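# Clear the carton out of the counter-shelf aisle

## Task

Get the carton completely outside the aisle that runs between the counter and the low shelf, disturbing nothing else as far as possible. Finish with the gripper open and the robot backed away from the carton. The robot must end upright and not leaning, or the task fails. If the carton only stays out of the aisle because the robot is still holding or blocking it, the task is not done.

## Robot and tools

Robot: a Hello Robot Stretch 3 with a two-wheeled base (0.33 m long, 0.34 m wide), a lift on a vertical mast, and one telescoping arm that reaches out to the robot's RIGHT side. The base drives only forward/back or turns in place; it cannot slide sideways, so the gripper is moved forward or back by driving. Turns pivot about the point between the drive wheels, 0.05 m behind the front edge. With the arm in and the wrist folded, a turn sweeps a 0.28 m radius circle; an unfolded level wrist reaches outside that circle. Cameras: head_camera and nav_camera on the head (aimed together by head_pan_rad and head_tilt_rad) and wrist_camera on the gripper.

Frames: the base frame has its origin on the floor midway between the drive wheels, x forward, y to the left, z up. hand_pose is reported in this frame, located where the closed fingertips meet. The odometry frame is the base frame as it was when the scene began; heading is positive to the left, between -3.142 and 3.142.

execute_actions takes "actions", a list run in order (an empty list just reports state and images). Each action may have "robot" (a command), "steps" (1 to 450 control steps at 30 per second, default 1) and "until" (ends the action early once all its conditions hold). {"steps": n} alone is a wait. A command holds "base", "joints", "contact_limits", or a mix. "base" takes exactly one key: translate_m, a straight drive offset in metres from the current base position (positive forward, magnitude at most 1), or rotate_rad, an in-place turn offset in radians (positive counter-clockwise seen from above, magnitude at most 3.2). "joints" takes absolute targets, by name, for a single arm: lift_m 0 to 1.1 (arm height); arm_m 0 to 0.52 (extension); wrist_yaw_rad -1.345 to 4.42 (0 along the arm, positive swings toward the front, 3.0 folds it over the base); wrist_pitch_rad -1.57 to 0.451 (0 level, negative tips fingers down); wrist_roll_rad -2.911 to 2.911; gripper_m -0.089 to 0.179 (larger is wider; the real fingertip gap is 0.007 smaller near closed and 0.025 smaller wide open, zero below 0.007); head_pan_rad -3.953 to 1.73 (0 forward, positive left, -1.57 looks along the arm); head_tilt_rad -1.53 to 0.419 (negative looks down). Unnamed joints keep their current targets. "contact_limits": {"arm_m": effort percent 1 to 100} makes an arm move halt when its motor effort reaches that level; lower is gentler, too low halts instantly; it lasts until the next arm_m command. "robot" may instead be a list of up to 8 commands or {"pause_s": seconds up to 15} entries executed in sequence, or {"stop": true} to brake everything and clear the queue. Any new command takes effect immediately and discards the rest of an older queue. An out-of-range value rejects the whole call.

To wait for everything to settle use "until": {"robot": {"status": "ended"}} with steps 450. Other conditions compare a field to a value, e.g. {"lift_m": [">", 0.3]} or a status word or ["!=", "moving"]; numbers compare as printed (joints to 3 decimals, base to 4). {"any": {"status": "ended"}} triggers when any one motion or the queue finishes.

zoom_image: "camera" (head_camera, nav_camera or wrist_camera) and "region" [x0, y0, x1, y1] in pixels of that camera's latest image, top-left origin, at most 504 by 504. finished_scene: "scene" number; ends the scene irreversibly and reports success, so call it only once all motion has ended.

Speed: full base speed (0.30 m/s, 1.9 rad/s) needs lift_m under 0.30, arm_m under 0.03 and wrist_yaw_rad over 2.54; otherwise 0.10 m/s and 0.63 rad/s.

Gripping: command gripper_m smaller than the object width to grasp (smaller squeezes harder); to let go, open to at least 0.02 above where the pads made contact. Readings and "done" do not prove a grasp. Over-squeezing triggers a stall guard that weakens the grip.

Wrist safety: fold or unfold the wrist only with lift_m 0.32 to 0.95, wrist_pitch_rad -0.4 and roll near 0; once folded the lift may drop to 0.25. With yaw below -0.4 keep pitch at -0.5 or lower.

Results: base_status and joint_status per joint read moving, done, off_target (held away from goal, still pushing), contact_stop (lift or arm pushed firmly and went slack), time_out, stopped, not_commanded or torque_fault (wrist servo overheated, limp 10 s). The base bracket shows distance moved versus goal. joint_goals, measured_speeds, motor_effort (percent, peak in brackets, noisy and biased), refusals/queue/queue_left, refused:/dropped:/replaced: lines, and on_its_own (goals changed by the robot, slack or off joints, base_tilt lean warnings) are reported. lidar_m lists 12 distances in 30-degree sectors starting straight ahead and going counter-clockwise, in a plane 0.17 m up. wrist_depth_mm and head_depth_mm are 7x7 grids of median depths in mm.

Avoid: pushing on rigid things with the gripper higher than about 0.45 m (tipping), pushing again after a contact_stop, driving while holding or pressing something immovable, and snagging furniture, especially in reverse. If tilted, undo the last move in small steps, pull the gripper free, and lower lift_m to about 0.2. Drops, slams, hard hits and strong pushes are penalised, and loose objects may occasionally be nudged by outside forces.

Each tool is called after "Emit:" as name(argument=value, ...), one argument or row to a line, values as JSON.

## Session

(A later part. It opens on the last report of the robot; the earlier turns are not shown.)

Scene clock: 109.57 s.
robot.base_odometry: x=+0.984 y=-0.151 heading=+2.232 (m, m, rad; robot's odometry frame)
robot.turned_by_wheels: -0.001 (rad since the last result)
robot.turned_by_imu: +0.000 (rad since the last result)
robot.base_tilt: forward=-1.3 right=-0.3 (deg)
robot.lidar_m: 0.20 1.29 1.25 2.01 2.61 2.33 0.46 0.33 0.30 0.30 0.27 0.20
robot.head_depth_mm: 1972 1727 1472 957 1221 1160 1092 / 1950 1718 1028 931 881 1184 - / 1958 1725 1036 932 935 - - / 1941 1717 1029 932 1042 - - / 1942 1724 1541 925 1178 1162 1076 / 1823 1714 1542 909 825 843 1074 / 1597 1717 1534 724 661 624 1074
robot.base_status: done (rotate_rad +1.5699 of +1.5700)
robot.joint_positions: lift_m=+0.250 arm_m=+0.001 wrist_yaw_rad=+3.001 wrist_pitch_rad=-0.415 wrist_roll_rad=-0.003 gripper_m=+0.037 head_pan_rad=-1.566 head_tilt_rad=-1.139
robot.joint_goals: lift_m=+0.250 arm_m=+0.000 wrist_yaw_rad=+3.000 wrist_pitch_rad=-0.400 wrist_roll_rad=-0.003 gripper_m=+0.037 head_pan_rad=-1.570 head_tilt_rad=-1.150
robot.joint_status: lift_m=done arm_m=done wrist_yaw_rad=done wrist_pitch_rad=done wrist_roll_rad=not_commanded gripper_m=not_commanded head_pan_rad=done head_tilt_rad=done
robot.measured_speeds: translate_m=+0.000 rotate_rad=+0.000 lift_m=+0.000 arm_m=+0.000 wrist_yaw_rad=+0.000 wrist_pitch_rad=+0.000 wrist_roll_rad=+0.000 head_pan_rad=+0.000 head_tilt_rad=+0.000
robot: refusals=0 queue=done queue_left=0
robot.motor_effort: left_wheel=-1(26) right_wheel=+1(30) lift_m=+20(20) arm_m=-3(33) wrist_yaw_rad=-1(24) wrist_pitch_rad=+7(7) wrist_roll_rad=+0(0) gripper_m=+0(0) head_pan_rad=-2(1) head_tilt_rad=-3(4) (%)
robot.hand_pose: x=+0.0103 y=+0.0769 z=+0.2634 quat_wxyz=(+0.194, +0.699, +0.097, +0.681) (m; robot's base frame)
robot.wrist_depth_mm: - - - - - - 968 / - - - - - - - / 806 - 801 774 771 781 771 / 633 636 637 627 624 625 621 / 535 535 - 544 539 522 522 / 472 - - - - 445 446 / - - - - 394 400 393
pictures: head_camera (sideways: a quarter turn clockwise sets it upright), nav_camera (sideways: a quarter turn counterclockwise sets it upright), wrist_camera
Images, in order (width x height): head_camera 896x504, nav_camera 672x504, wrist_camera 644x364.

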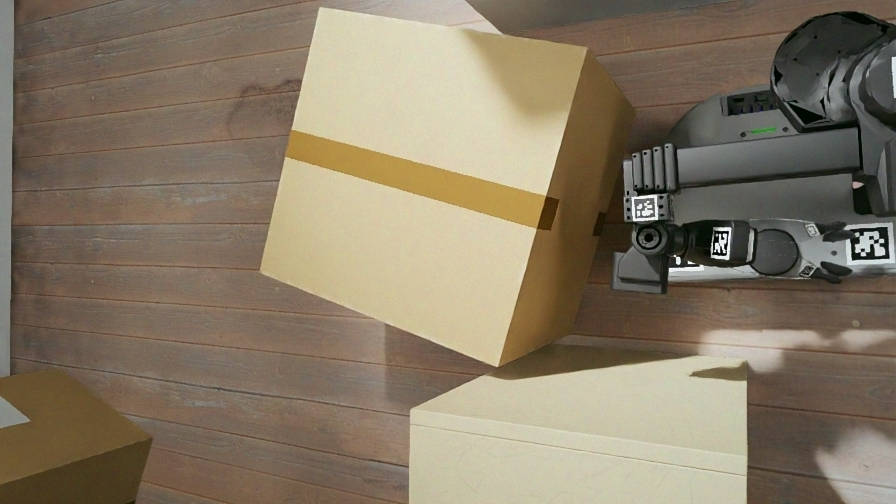

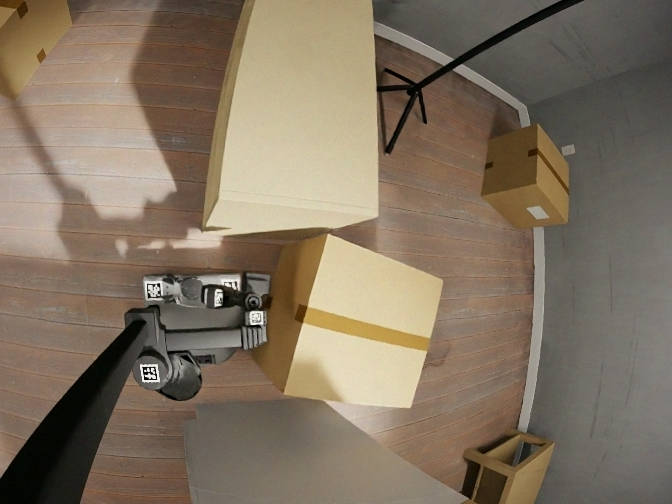

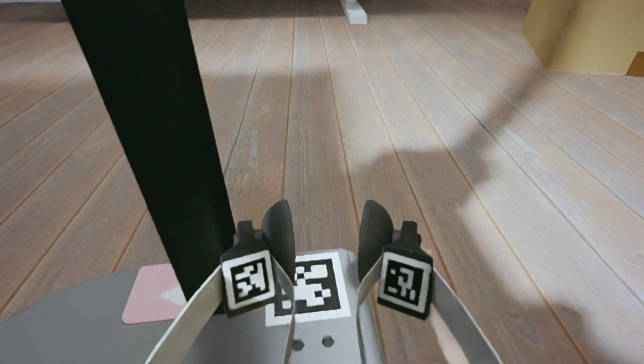

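Emit:
execute_actions(
  actions=[
    {"robot":[{"base":{"translate_m":-0.06}},{"joints":{"arm_m":0.28},"contact_limits":{"arm_m":100}}],"steps":450,"until":{"robot":{"status":"ended"}}},
  ],
)

Scene clock: 116.80 s.
robot.base_odometry: x=+1.021 y=-0.199 heading=+2.232 (m, m, rad; robot's odometry frame)
robot.turned_by_wheels: +0.000 (rad since the last result)
robot.turned_by_imu: +0.287 (rad since the last result)
robot.base_tilt: forward=-1.3 right=-0.4 (deg)
robot.lidar_m: 1.46 1.25 2.00 2.21 2.47 0.44 0.44 0.35 0.35 0.38 0.24 0.22
robot.head_depth_mm: 1956 1725 1028 935 886 1164 1086 / 1965 1714 1033 933 947 1182 - / 1925 1719 1031 945 1222 - - / 1777 1727 1548 969 1253 - - / 1739 1718 1541 866 1125 1150 1073 / 1872 1713 1537 726 700 1125 1073 / 1959 1710 1533 726 659 1153 1077
robot.base_status: done (translate_m -0.0600 of -0.0600)
robot.joint_positions: lift_m=+0.251 arm_m=+0.279 wrist_yaw_rad=+2.999 wrist_pitch_rad=-0.403 wrist_roll_rad=-0.003 gripper_m=+0.037 head_pan_rad=-1.567 head_tilt_rad=-1.141
robot.joint_goals: lift_m=+0.250 arm_m=+0.280 wrist_yaw_rad=+3.000 wrist_pitch_rad=-0.400 wrist_roll_rad=-0.003 gripper_m=+0.037 head_pan_rad=-1.570 head_tilt_rad=-1.150
robot.joint_status: lift_m=done arm_m=done wrist_yaw_rad=done wrist_pitch_rad=done wrist_roll_rad=not_commanded gripper_m=not_commanded head_pan_rad=done head_tilt_rad=done
robot.measured_speeds: translate_m=-0.001 rotate_rad=+0.005 lift_m=+0.000 arm_m=+0.000 wrist_yaw_rad=+0.000 wrist_pitch_rad=+0.000 wrist_roll_rad=+0.000 head_pan_rad=+0.000 head_tilt_rad=+0.000
robot: refusals=0 queue=done queue_left=0
robot.motor_effort: left_wheel=+6(31) right_wheel=-4(34) lift_m=+12(30) arm_m=+13(56) wrist_yaw_rad=+1(47) wrist_pitch_rad=+1(15) wrist_roll_rad=+0(0) gripper_m=+0(0) head_pan_rad=-3(2) head_tilt_rad=-2(3) (%)
robot.contact_limits: arm_m 53 (drawing in: default 23, maximum 38; extending or still: default 33, maximum 53)
robot.hand_pose: x=+0.0109 y=-0.1999 z=+0.2667 quat_wxyz=(+0.191, +0.700, +0.092, +0.682) (m; robot's base frame)
robot.wrist_depth_mm: - - - - - - - / - - - - - - 219 / 805 854 913 857 798 787 210 / 657 - - 654 642 643 203 / 550 - - - 555 511 198 / - - - - - 327 192 / - - - - 396 283 186
pictures: head_camera (sideways: a quarter turn clockwise sets it upright), nav_camera (sideways: a quarter turn counterclockwise sets it upright), wrist_camera
Images, in order (width x height): head_camera 896x504, nav_camera 672x504, wrist_camera 644x364.

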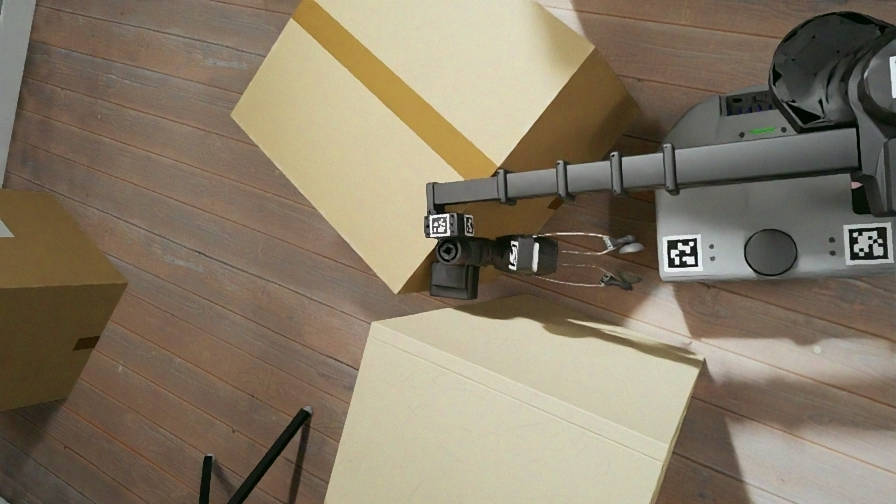

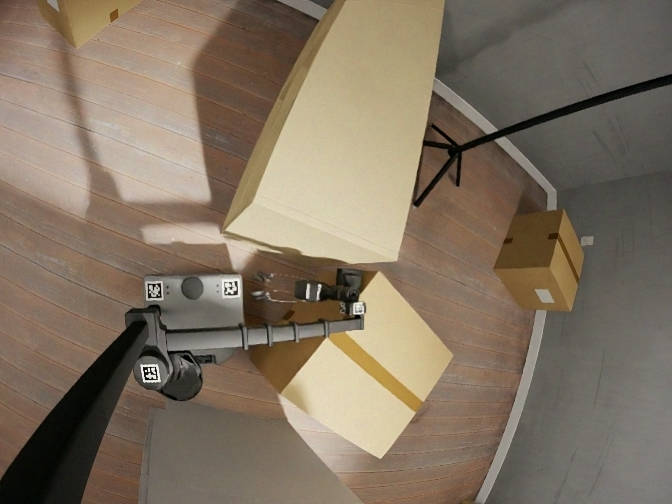

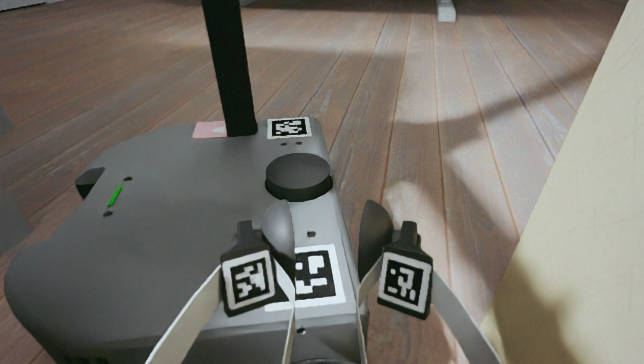

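Emit:
execute_actions(
  actions=[
    {"robot":[{"joints":{"arm_m":0}},{"base":{"rotate_rad":-0.62}},{"joints":{"arm_m":0.25},"contact_limits":{"arm_m":100}}],"steps":450,"until":{"robot":{"status":"ended"}}},
  ],
)

Scene clock: 129.00 s.
robot.base_odometry: x=+1.021 y=-0.199 heading=+1.612 (m, m, rad; robot's odometry frame)
robot.turned_by_wheels: -0.620 (rad since the last result)
robot.turned_by_imu: -0.695 (rad since the last result)
robot.base_tilt: forward=-1.4 right=-0.4 (deg)
robot.lidar_m: 0.23 0.83 1.26 1.58 2.20 2.23 0.44 0.43 0.48 0.45 0.46 0.28
robot.head_depth_mm: 626 675 759 870 1015 1153 1085 / 1889 1715 957 1105 1240 1187 - / 1946 1712 1533 1361 1271 - - / 1963 1717 1030 960 1252 - - / 1951 1726 1030 968 1246 1164 1081 / 1974 1720 1030 959 1252 1148 1062 / 1964 1719 1047 955 1154 796 1009
robot.base_status: done (rotate_rad -0.6200 of -0.6200)
robot.joint_positions: lift_m=+0.250 arm_m=+0.247 wrist_yaw_rad=+3.059 wrist_pitch_rad=-0.416 wrist_roll_rad=-0.003 gripper_m=+0.037 head_pan_rad=-1.567 head_tilt_rad=-1.141
robot.joint_goals: lift_m=+0.250 arm_m=+0.250 wrist_yaw_rad=+3.000 wrist_pitch_rad=-0.400 wrist_roll_rad=-0.003 gripper_m=+0.037 head_pan_rad=-1.570 head_tilt_rad=-1.150
robot.joint_status: lift_m=done arm_m=done wrist_yaw_rad=done wrist_pitch_rad=done wrist_roll_rad=not_commanded gripper_m=not_commanded head_pan_rad=done head_tilt_rad=done
robot.measured_speeds: translate_m=+0.000 rotate_rad=+0.000 lift_m=+0.000 arm_m=+0.000 wrist_yaw_rad=+0.000 wrist_pitch_rad=+0.000 wrist_roll_rad=+0.000 head_pan_rad=+0.000 head_tilt_rad=+0.000
robot: refusals=0 queue=done queue_left=0
robot.on_its_own: arm_m is at rest, and its effort (+34) is outside its rest range (-14 to +14); wrist_yaw_rad is at rest, and its effort (-53) is outside its rest range (-12 to +12)
robot.motor_effort: left_wheel=+4(10) right_wheel=+2(8) lift_m=+19(32) arm_m=+34(54) wrist_yaw_rad=-53(58) wrist_pitch_rad=+8(8) wrist_roll_rad=+0(0) gripper_m=+0(0) head_pan_rad=-1(1) head_tilt_rad=-3(2) (%)
robot.contact_limits: arm_m 53 (drawing in: default 23, maximum 38; extending or still: default 33, maximum 53)
robot.hand_pose: x=-0.0028 y=-0.1681 z=+0.2633 quat_wxyz=(+0.174, +0.696, +0.118, +0.686) (m; robot's base frame)
robot.wrist_depth_mm: - - - - - - 293 / - - - - - - 304 / 806 833 855 832 775 764 312 / 647 - - - 630 607 321 / 546 - - - 538 441 335 / - - - - - 439 345 / - - - - 396 395 360
pictures: head_camera (sideways: a quarter turn clockwise sets it upright), nav_camera (sideways: a quarter turn counterclockwise sets it upright), wrist_camera
Images, in order (width x height): head_camera 896x504, nav_camera 672x504, wrist_camera 644x364.

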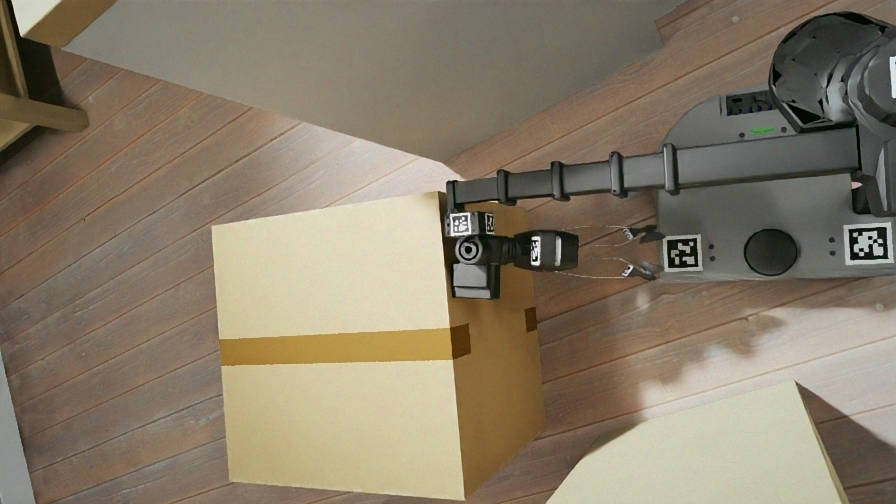

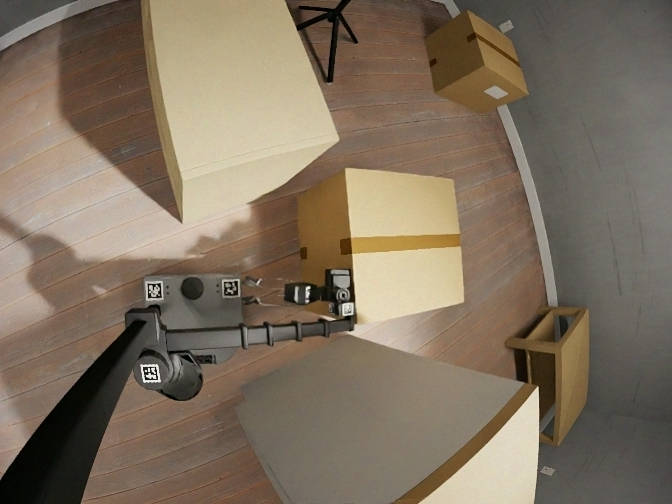

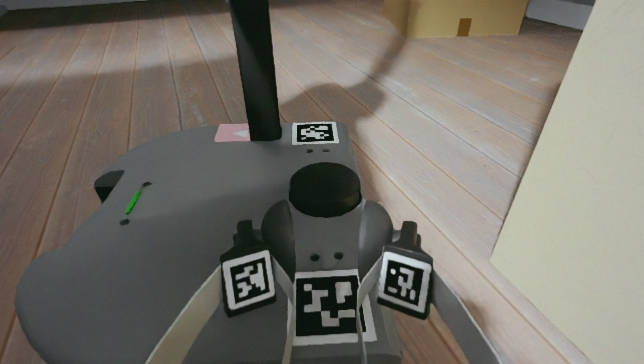

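Emit:
execute_actions(
  actions=[
    {"robot":[{"joints":{"arm_m":0.2}},{"base":{"rotate_rad":0.12}},{"joints":{"arm_m":0.52},"contact_limits":{"arm_m":100}},{"joints":{"arm_m":0.45}}],"steps":450,"until":{"robot":{"status":"ended"}}},
  ],
)

Scene clock: 138.73 s.
robot.base_odometry: x=+1.021 y=-0.199 heading=+1.732 (m, m, rad; robot's odometry frame)
robot.turned_by_wheels: +0.120 (rad since the last result)
robot.turned_by_imu: +0.013 (rad since the last result)
robot.base_tilt: forward=-1.3 right=-0.3 (deg)
robot.lidar_m: 0.25 1.45 1.26 1.99 2.19 2.65 0.42 0.42 0.47 0.67 0.67 0.29
robot.head_depth_mm: 614 662 743 845 975 1154 1089 / 1892 1685 940 1086 1234 1179 - / 1948 1726 1531 1370 1272 - - / 1951 1175 1083 1360 1262 - - / 1955 1152 1067 1354 1259 1165 1073 / 1961 1148 1046 1328 1266 1158 1066 / 1961 1151 1475 1382 1204 840 1036
robot.base_status: done (rotate_rad +0.1201 of +0.1200)
robot.joint_positions: lift_m=+0.250 arm_m=+0.450 wrist_yaw_rad=+3.215 wrist_pitch_rad=-0.416 wrist_roll_rad=-0.002 gripper_m=+0.037 head_pan_rad=-1.567 head_tilt_rad=-1.141
robot.joint_goals: lift_m=+0.250 arm_m=+0.450 wrist_yaw_rad=+3.213 wrist_pitch_rad=-0.400 wrist_roll_rad=-0.002 gripper_m=+0.037 head_pan_rad=-1.570 head_tilt_rad=-1.150
robot.joint_status: lift_m=done arm_m=done wrist_yaw_rad=done wrist_pitch_rad=done wrist_roll_rad=not_commanded gripper_m=not_commanded head_pan_rad=done head_tilt_rad=done
robot.measured_speeds: translate_m=+0.000 rotate_rad=+0.000 lift_m=+0.000 arm_m=+0.000 wrist_yaw_rad=+0.000 wrist_pitch_rad=+0.000 wrist_roll_rad=+0.000 head_pan_rad=+0.000 head_tilt_rad=+0.000
robot: refusals=0 queue=done queue_left=0
robot.on_its_own: wrist_yaw_rad is held at +3.213, not at your +3.000, by its stall guard, which is not easing now
robot.motor_effort: left_wheel=+2(8) right_wheel=-2(14) lift_m=+20(31) arm_m=-4(60) wrist_yaw_rad=-1(79) wrist_pitch_rad=+8(8) wrist_roll_rad=+0(0) gripper_m=+0(1) head_pan_rad=-2(1) head_tilt_rad=-3(2) (%)
robot.hand_pose: x=-0.0377 y=-0.3712 z=+0.2632 quat_wxyz=(+0.121, +0.685, +0.172, +0.698) (m; robot's base frame)
robot.wrist_depth_mm: - - - - - - 419 / - - - - - - 430 / 419 794 - - 769 787 434 / 408 636 - - 623 605 450 / 391 528 525 - 520 522 455 / 381 458 - 454 - 446 434 / 367 401 393 398 390 393 389
pictures: head_camera (sideways: a quarter turn clockwise sets it upright), nav_camera (sideways: a quarter turn counterclockwise sets it upright), wrist_camera
Images, in order (width x height): head_camera 896x504, nav_camera 672x504, wrist_camera 644x364.

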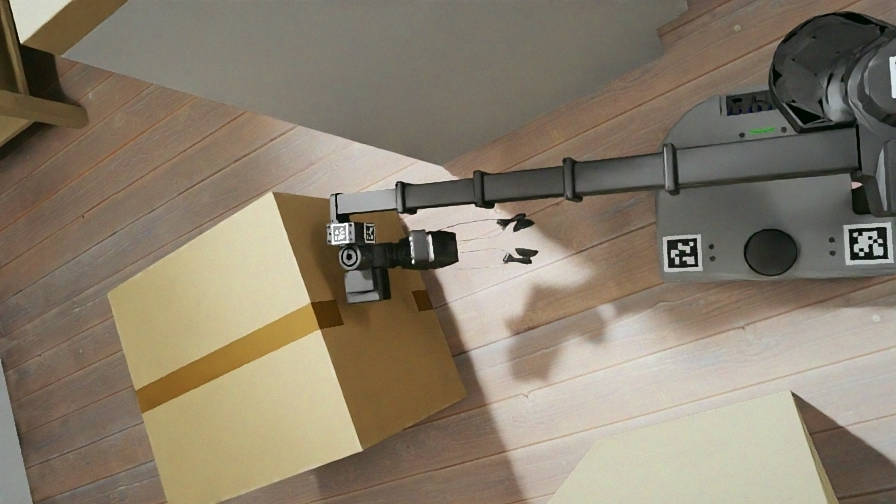

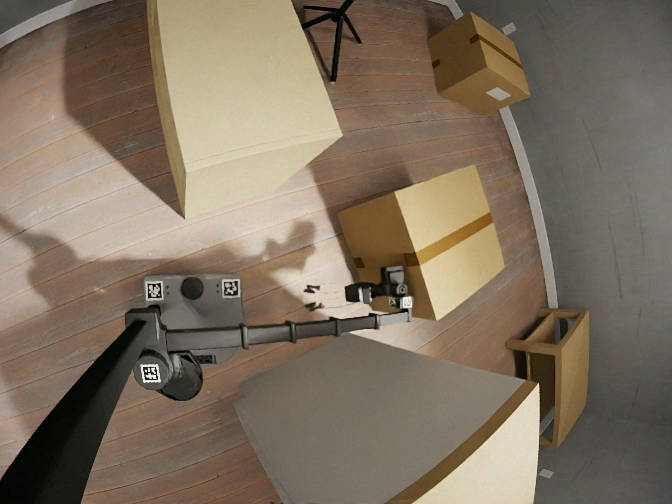

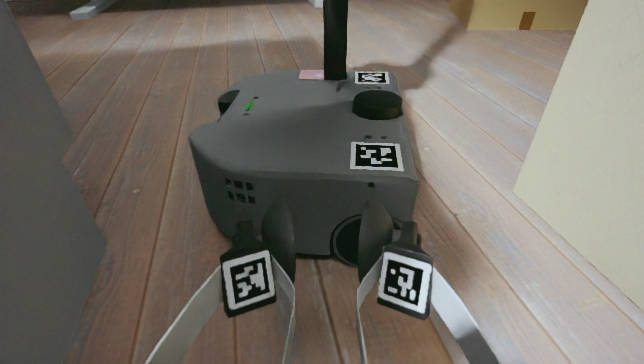

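Emit:
execute_actions(
  actions=[
    {"robot":[{"joints":{"arm_m":0,"wrist_yaw_rad":3.0}},{"base":{"rotate_rad":-1.18}},{"base":{"translate_m":0.3}},{"base":{"rotate_rad":1.5}},{"joints":{"arm_m":0.42},"contact_limits":{"arm_m":100}},{"joints":{"arm_m":0}}],"steps":450,"until":{"robot":{"status":"ended"}}},
    {"steps":200,"until":{"robot":{"status":"ended"}}},
  ],
)

Scene clock: 163.70 s.
robot.base_odometry: x=+1.276 y=-0.041 heading=+2.052 (m, m, rad; robot's odometry frame)
robot.turned_by_wheels: +0.320 (rad since the last result)
robot.turned_by_imu: +0.441 (rad since the last result)
robot.base_tilt: forward=-1.3 right=-0.4 (deg)
robot.lidar_m: 0.20 0.22 1.48 2.28 2.47 0.46 0.46 0.50 0.49 0.53 1.43 0.20
robot.head_depth_mm: 1892 1713 1031 971 1264 1163 1086 / 1885 1154 1036 974 1254 1181 - / 1883 1689 1028 1089 1267 - - / 1882 1719 1044 1287 1284 - - / 1896 1720 1535 1389 1263 1159 1070 / 1554 1675 1529 1391 1264 837 880 / 1392 1645 1522 1380 1259 614 582
robot.base_status: done (rotate_rad +1.5000 of +1.5000)
robot.joint_positions: lift_m=+0.250 arm_m=+0.001 wrist_yaw_rad=+3.000 wrist_pitch_rad=-0.414 wrist_roll_rad=-0.002 gripper_m=+0.037 head_pan_rad=-1.567 head_tilt_rad=-1.141
robot.joint_goals: lift_m=+0.250 arm_m=+0.000 wrist_yaw_rad=+3.000 wrist_pitch_rad=-0.400 wrist_roll_rad=-0.002 gripper_m=+0.037 head_pan_rad=-1.570 head_tilt_rad=-1.150
robot.joint_status: lift_m=done arm_m=done wrist_yaw_rad=done wrist_pitch_rad=done wrist_roll_rad=not_commanded gripper_m=not_commanded head_pan_rad=done head_tilt_rad=done
robot.measured_speeds: translate_m=+0.000 rotate_rad=+0.000 lift_m=+0.000 arm_m=+0.000 wrist_yaw_rad=+0.000 wrist_pitch_rad=+0.000 wrist_roll_rad=+0.000 head_pan_rad=+0.000 head_tilt_rad=+0.000
robot: refusals=0 queue=done queue_left=0
robot.motor_effort: left_wheel=+0(15) right_wheel=+0(29) lift_m=+18(21) arm_m=-4(44) wrist_yaw_rad=+0(73) wrist_pitch_rad=+7(8) wrist_roll_rad=+0(0) gripper_m=+0(0) head_pan_rad=-1(2) head_tilt_rad=-2(2) (%)
robot.hand_pose: x=+0.0106 y=+0.0769 z=+0.2637 quat_wxyz=(+0.194, +0.700, +0.096, +0.681) (m; robot's base frame)
robot.wrist_depth_mm: - - - - - - - / - - - - - - 259 / 814 - 797 775 787 760 260 / 641 647 628 622 626 621 260 / 529 527 - 544 547 492 262 / 471 - - - - 394 263 / - - - - 397 369 263
pictures: head_camera (sideways: a quarter turn clockwise sets it upright), nav_camera (sideways: a quarter turn counterclockwise sets it upright), wrist_camera
Images, in order (width x height): head_camera 896x504, nav_camera 672x504, wrist_camera 644x364.

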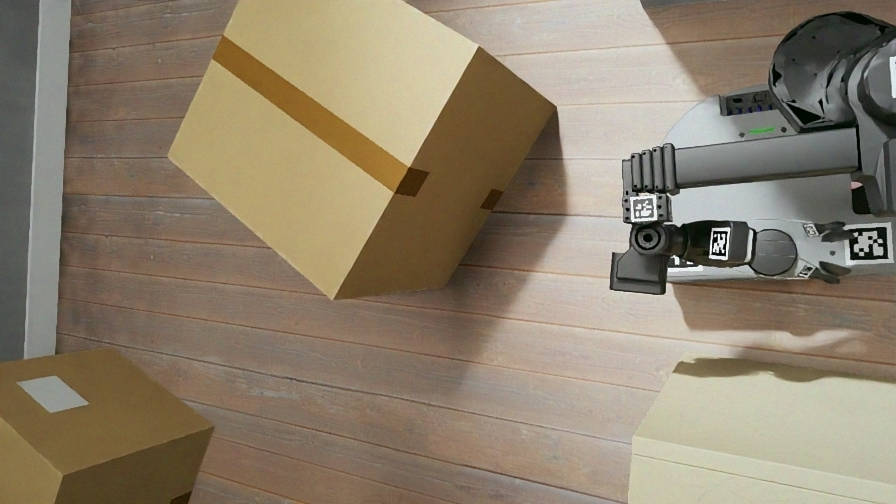

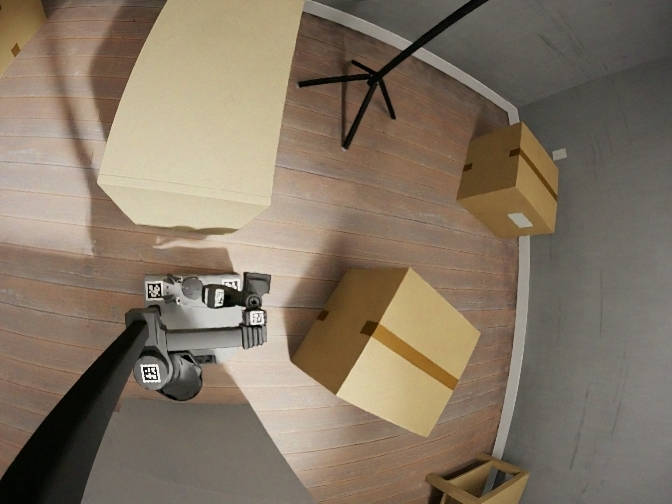

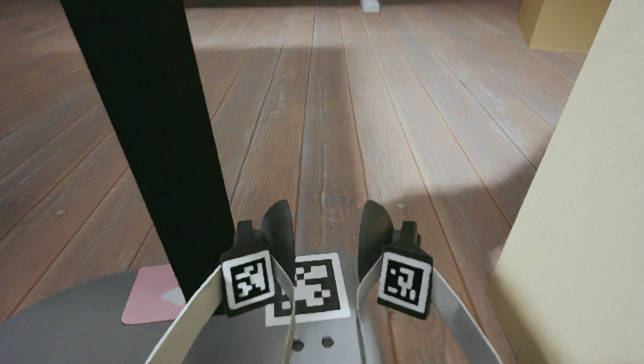

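Clearly out. Leave the aisle.

Emit:
execute_actions(
  actions=[
    {"robot":[{"base":{"rotate_rad":1.5}},{"base":{"translate_m":0.6}}],"steps":450,"until":{"robot":{"status":"ended"}}},
  ],
)

Emit:
finished_scene(
  scene=1,
)

Scene clock: 174.07 s.
robot.base_odometry: x=+0.726 y=-0.280 heading=-2.731 (m, m, rad; robot's odometry frame)
robot.turned_by_wheels: +1.500 (rad since the last result)
robot.turned_by_imu: -0.291 (rad since the last result)
robot.base_tilt: forward=-1.3 right=-0.3 (deg)
robot.lidar_m: - - 1.23 2.07 2.37 2.65 0.61 0.61 0.74 0.74 0.15 -
robot.head_depth_mm: 1951 1659 1528 1387 1262 1167 1085 / 1952 1153 1088 1372 1267 1181 - / 1947 1153 1119 1367 1266 - - / 1941 1149 1194 1389 1282 - - / 1946 1685 1363 1392 1095 623 580 / 1945 1709 1536 1386 662 608 567 / 1904 1716 1528 1380 658 607 562
robot.base_status: off_target (translate_m +0.5997 of +0.6000)
robot.joint_positions: lift_m=+0.250 arm_m=+0.000 wrist_yaw_rad=+3.000 wrist_pitch_rad=-0.416 wrist_roll_rad=-0.002 gripper_m=+0.037 head_pan_rad=-1.568 head_tilt_rad=-1.142
robot.joint_goals: lift_m=+0.250 arm_m=+0.000 wrist_yaw_rad=+3.000 wrist_pitch_rad=-0.400 wrist_roll_rad=-0.002 gripper_m=+0.037 head_pan_rad=-1.570 head_tilt_rad=-1.150
robot.joint_status: lift_m=done arm_m=done wrist_yaw_rad=done wrist_pitch_rad=done wrist_roll_rad=not_commanded gripper_m=not_commanded head_pan_rad=done head_tilt_rad=done
robot.measured_speeds: translate_m=+0.000 rotate_rad=+0.000 lift_m=+0.000 arm_m=+0.000 wrist_yaw_rad=+0.000 wrist_pitch_rad=+0.000 wrist_roll_rad=+0.000 head_pan_rad=+0.000 head_tilt_rad=+0.000
robot: refusals=0 queue=done queue_left=0
robot.on_its_own: left_wheel is at rest, and its effort (+46) is outside its rest range (-18 to +18)
robot.motor_effort: left_wheel=+46(81) right_wheel=+17(65) lift_m=+21(31) arm_m=+0(4) wrist_yaw_rad=-1(89) wrist_pitch_rad=+8(11) wrist_roll_rad=+0(0) gripper_m=-1(0) head_pan_rad=+0(0) head_tilt_rad=-2(5) (%)
robot.hand_pose: x=+0.0104 y=+0.0770 z=+0.2630 quat_wxyz=(+0.195, +0.700, +0.097, +0.680) (m; robot's base frame)
robot.wrist_depth_mm: - - - - - 85 64 / - - - - - 86 65 / 800 - 778 780 763 89 67 / 648 637 636 624 624 92 69 / 534 536 - 536 525 96 71 / 471 - - - - 100 73 / - - - - 377 99 75
pictures: head_camera (sideways: a quarter turn clockwise sets it upright), nav_camera (sideways: a quarter turn counterclockwise sets it upright), wrist_camera
Images, in order (width x height): head_camera 896x504, nav_camera 672x504, wrist_camera 644x364.

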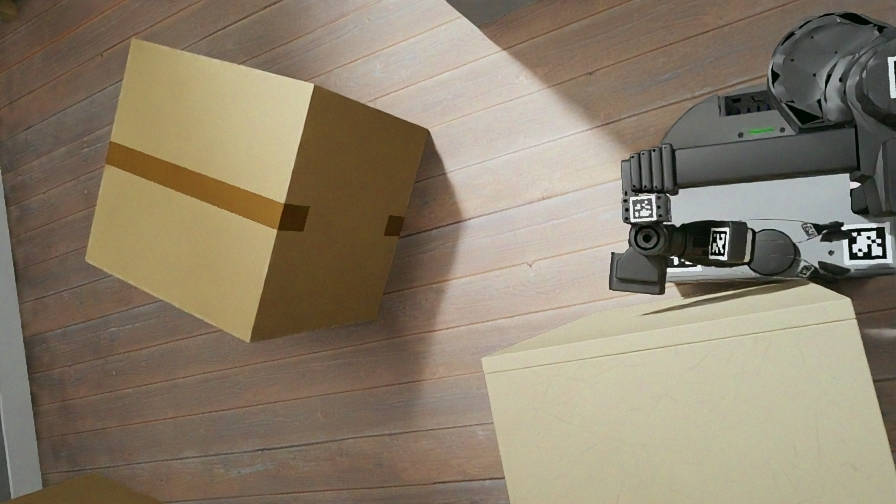

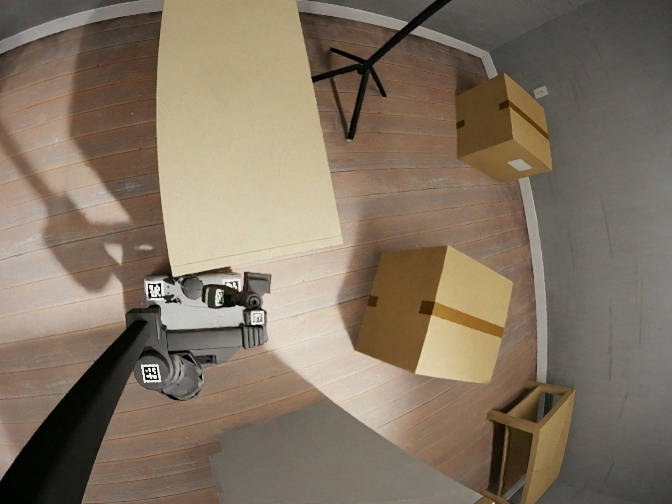

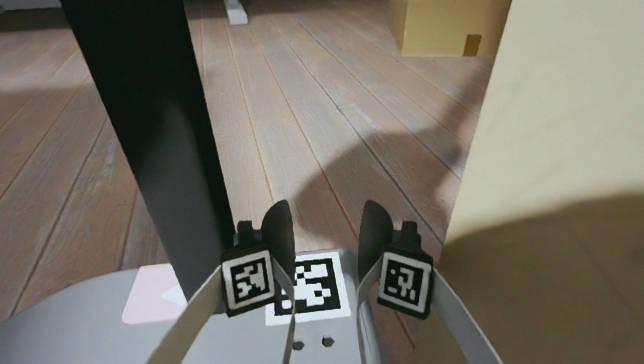

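The scene is finished: the task was done.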